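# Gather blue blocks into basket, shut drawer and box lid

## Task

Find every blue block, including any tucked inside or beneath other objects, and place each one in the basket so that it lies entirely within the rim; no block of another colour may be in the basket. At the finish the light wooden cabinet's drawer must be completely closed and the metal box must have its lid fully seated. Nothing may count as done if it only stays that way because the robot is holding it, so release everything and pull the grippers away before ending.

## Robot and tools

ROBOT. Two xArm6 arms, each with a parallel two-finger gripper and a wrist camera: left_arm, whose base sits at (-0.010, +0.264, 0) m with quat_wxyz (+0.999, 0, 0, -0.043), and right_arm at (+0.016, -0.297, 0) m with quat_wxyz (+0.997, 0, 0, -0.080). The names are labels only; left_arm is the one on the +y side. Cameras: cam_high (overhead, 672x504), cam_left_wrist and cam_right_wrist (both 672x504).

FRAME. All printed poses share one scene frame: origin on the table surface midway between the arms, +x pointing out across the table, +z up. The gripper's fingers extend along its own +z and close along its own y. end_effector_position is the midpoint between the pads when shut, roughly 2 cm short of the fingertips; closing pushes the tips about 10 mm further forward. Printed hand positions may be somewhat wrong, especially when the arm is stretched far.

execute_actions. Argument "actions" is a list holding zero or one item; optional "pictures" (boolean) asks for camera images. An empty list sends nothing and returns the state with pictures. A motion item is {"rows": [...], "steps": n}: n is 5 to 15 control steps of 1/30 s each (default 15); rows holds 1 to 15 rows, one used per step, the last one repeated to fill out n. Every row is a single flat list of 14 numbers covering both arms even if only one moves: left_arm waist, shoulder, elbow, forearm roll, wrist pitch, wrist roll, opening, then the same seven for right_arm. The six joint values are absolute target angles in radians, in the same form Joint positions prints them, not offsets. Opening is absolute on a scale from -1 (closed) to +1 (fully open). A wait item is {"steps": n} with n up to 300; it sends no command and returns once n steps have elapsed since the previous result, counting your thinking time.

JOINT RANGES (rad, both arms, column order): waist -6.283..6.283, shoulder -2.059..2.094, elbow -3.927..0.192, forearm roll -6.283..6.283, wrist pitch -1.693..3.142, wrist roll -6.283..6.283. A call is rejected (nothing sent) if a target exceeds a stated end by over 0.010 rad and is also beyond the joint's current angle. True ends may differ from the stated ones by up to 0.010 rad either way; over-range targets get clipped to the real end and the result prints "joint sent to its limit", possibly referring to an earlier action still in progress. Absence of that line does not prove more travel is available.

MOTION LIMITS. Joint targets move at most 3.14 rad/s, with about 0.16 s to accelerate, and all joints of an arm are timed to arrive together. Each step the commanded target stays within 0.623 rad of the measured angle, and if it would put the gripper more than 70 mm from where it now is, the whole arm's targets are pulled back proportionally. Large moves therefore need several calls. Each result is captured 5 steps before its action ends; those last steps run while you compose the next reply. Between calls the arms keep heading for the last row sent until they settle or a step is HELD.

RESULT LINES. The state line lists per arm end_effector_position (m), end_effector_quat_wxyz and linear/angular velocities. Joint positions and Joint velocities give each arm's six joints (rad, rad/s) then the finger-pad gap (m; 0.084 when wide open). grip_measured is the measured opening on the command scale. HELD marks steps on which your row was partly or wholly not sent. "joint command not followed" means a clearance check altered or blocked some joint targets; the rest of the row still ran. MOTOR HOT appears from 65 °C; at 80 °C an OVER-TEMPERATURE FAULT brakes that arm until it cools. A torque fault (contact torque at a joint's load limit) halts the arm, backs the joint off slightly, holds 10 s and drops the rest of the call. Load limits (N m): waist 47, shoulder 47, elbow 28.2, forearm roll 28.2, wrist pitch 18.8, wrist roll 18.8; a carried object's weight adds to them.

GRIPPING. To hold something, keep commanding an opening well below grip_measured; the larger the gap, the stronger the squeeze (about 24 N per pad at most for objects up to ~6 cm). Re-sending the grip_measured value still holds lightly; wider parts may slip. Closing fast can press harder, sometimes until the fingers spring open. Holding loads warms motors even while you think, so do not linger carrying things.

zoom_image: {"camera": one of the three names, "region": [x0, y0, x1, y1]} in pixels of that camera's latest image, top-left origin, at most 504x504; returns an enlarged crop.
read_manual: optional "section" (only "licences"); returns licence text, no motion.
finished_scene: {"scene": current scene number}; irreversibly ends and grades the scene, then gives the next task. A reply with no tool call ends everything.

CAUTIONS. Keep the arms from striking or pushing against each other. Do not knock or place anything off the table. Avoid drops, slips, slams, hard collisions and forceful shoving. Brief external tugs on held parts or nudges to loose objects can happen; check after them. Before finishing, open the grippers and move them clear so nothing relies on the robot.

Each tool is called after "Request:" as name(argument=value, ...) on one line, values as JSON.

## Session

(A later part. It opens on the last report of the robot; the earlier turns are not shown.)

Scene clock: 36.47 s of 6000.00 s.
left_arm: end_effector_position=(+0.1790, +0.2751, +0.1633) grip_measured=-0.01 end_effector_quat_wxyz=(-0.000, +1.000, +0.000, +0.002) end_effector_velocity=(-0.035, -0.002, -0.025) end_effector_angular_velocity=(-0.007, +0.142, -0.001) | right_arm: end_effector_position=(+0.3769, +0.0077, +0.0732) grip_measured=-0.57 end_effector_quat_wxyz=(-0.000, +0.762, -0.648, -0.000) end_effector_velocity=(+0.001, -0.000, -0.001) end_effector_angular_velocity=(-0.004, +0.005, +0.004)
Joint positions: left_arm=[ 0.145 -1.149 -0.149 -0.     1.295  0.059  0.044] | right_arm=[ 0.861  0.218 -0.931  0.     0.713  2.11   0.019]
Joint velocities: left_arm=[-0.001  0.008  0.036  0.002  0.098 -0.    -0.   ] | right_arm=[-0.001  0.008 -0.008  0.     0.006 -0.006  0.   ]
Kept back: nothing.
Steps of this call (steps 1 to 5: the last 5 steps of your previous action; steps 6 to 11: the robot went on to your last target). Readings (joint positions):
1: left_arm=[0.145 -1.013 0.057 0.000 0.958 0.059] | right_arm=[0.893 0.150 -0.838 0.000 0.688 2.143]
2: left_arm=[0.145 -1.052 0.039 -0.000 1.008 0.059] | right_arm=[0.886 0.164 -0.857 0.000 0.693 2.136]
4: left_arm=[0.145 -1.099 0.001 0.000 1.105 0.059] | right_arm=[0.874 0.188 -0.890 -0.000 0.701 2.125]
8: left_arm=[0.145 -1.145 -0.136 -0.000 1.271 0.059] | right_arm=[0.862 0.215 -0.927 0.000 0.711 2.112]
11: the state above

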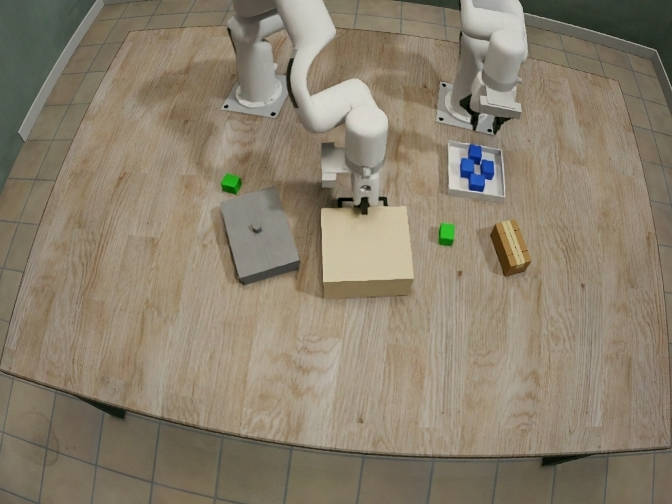

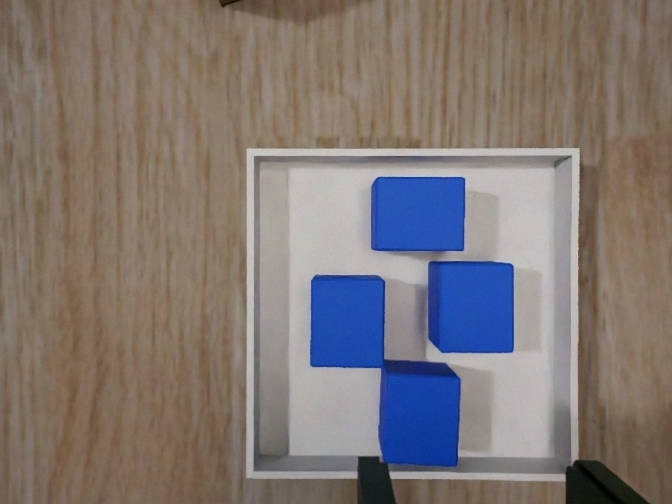

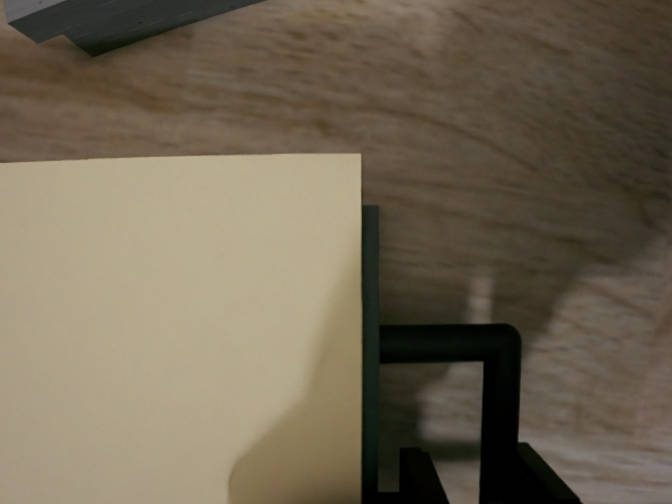

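Request:
execute_actions(actions=[{"rows":[[0.145,-1.15,-0.15,0,1.3,0.059,0,0.860,0.219,-0.932,0,0.713,2.110,-0.6],[0.145,-1.15,-0.15,0,1.3,0.059,0,0.860,0.219,-0.932,0,0.713,2.110,-0.65],[0.145,-1.15,-0.15,0,1.3,0.059,0,0.860,0.219,-0.932,0,0.713,2.110,-0.7],[0.145,-1.15,-0.15,0,1.3,0.059,0,0.8585,0.2225,-0.937,0,0.7145,2.1085,-0.7],[0.145,-1.15,-0.15,0,1.3,0.059,0,0.857,0.226,-0.942,0,0.716,2.107,-0.7],[0.145,-1.15,-0.15,0,1.3,0.059,0,0.856,0.228,-0.9445,0,0.7165,2.106,-0.7],[0.145,-1.15,-0.15,0,1.3,0.059,0,0.856,0.228,-0.9445,0,0.7165,2.106,-0.7],[0.145,-1.15,-0.15,0,1.3,0.059,0,0.856,0.228,-0.9445,0,0.7165,2.106,-0.7],[0.145,-1.15,-0.15,0,1.3,0.059,0,0.856,0.228,-0.9445,0,0.7165,2.106,-0.7],[0.145,-1.15,-0.15,0,1.3,0.059,0,0.856,0.228,-0.9445,0,0.7165,2.106,-0.7],[0.145,-1.15,-0.15,0,1.3,0.059,0,0.856,0.228,-0.9445,0,0.7165,2.106,-0.58],[0.145,-1.15,-0.15,0,1.3,0.059,0,0.856,0.228,-0.9445,0,0.7165,2.106,-0.58],[0.145,-1.15,-0.15,0,1.3,0.059,0,0.858,0.205,-0.95,0,0.745,2.108,-0.58],[0.145,-1.15,-0.15,0,1.3,0.059,0,0.858,0.18,-0.959,0,0.779,2.108,-0.58],[0.145,-1.15,-0.15,0,1.3,0.059,0,0.858,0.136,-0.979,0,0.843,2.108,-0.58]],"steps":15}])

Request:
execute_actions(actions=[{"rows":[[0.145,-1.15,-0.15,0,1.3,0.059,0,0.858,0.136,-0.979,0,0.843,2.108,-0.58],[0.145,-1.15,-0.15,0,1.3,0.059,0,0.858,0.136,-0.979,0,0.843,2.108,-0.58],[0.145,-1.15,-0.15,0,1.3,0.059,0,0.858,0.136,-0.979,0,0.843,2.108,-0.58],[0.145,-1.15,-0.15,0,1.3,0.059,0,0.9,-0.05,-0.95,0,1.0,2.15,-0.58]],"steps":15}], pictures=true)

Scene clock: 37.50 s of 6000.00 s.
left_arm: end_effector_position=(+0.1782, +0.2751, +0.1636) grip_measured=-0.01 end_effector_quat_wxyz=(+0.000, +1.000, +0.000, -0.000) end_effector_velocity=(+0.000, +0.000, +0.000) end_effector_angular_velocity=(+0.000, -0.002, +0.001) | right_arm: end_effector_position=(+0.3802, +0.0080, +0.0728) grip_measured=-0.72 end_effector_quat_wxyz=(+0.001, +0.762, -0.648, -0.000) end_effector_velocity=(+0.008, +0.001, +0.001) end_effector_angular_velocity=(+0.005, -0.007, -0.003)
Joint positions: left_arm=[ 0.145 -1.15  -0.15   0.     1.3    0.059  0.044] | right_arm=[ 0.857  0.228 -0.943  0.     0.717  2.106  0.012]
Joint velocities: left_arm=[ 0.001  0.    -0.001  0.    -0.001 -0.     0.   ] | right_arm=[-0.009  0.012 -0.018 -0.001 -0.002 -0.005 -0.   ]
Steps of this call (steps 1 to 21: the robot went on to your last target; steps 22 to 31: the first 10 steps of this action). Readings (joint positions):
22: left_arm=[0.145 -1.150 -0.150 0.000 1.300 0.059] | right_arm=[0.860 0.219 -0.932 0.000 0.713 2.110]
23: left_arm=[0.145 -1.150 -0.150 0.000 1.300 0.059] | right_arm=[0.860 0.219 -0.932 0.000 0.713 2.110]
25: left_arm=[0.145 -1.150 -0.150 0.000 1.300 0.059] | right_arm=[0.860 0.219 -0.932 -0.000 0.713 2.110]
29: left_arm=[0.145 -1.150 -0.150 0.000 1.300 0.059] | right_arm=[0.857 0.226 -0.941 0.000 0.717 2.107]
31: the state above

Scene clock: 38.00 s of 6000.00 s.
left_arm: end_effector_position=(+0.1782, +0.2751, +0.1636) grip_measured=-0.01 end_effector_quat_wxyz=(+0.000, +1.000, +0.000, +0.000) end_effector_velocity=(+0.000, -0.000, +0.000) end_effector_angular_velocity=(-0.001, -0.001, -0.001) | right_arm: end_effector_position=(+0.3505, +0.0060, +0.1768) grip_measured=-0.60 end_effector_quat_wxyz=(-0.004, +0.762, -0.648, +0.000) end_effector_velocity=(-0.042, +0.046, +0.315) end_effector_angular_velocity=(+0.250, -0.276, +0.025)
Joint positions: left_arm=[ 0.145 -1.15  -0.15   0.     1.3    0.059  0.044] | right_arm=[ 0.895 -0.028 -0.955  0.     0.977  2.144  0.018]
Joint velocities: left_arm=[-0.001 -0.    -0.    -0.001 -0.001  0.001 -0.   ] | right_arm=[ 0.139 -0.669 -0.11  -0.001  0.407  0.115  0.   ]
Steps of this call (steps 1 to 5: the last 5 steps of your previous action; steps 6 to 15: the first 10 steps of this action). Readings (joint positions):
6: left_arm=[0.145 -1.150 -0.150 -0.000 1.300 0.059] | right_arm=[0.857 0.201 -0.951 -0.000 0.758 2.107]
7: left_arm=[0.145 -1.150 -0.150 -0.000 1.300 0.059] | right_arm=[0.857 0.180 -0.959 -0.000 0.787 2.108]
9: left_arm=[0.145 -1.150 -0.150 0.000 1.300 0.059] | right_arm=[0.858 0.144 -0.979 -0.000 0.825 2.108]
13: left_arm=[0.145 -1.150 -0.150 0.000 1.300 0.059] | right_arm=[0.879 0.042 -0.956 -0.000 0.926 2.131]
15: the state above

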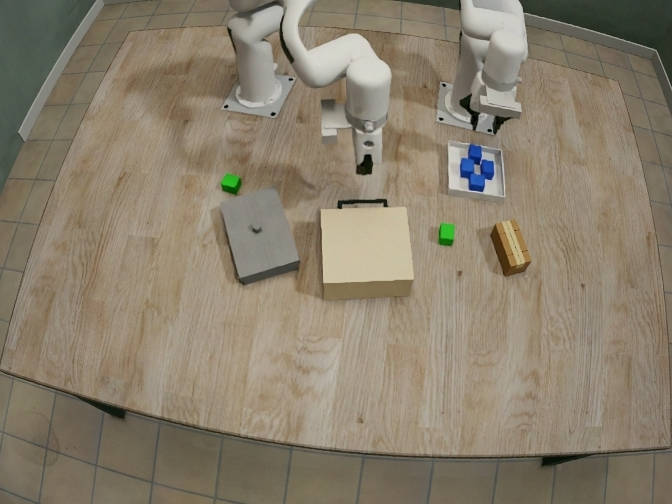

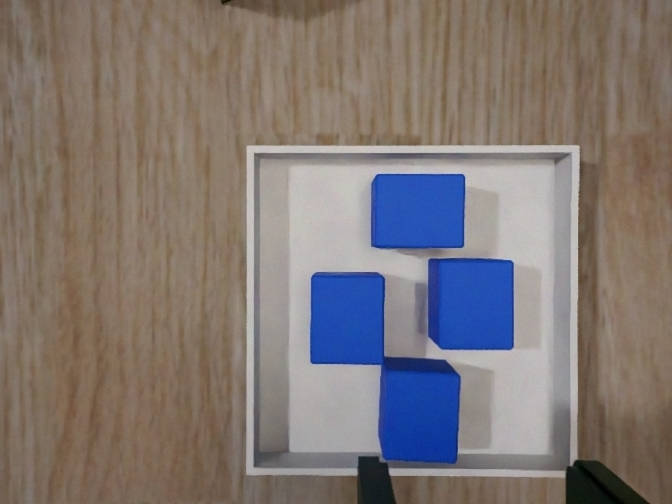

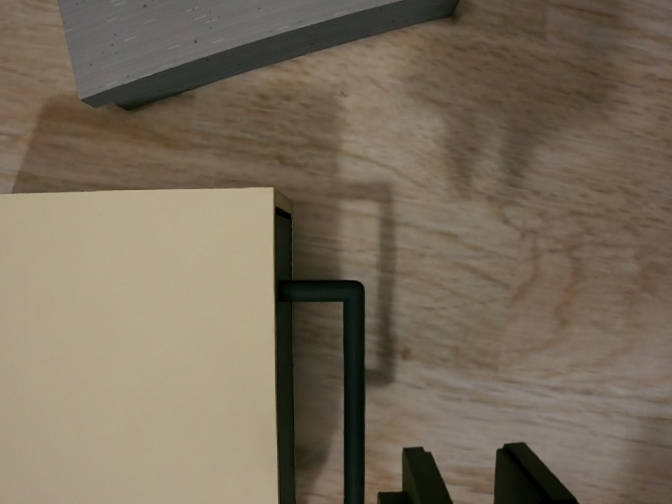

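The drawer is shut and the lid is seated.

Request:
finished_scene(scene=1)

The scene is finished: the task was done.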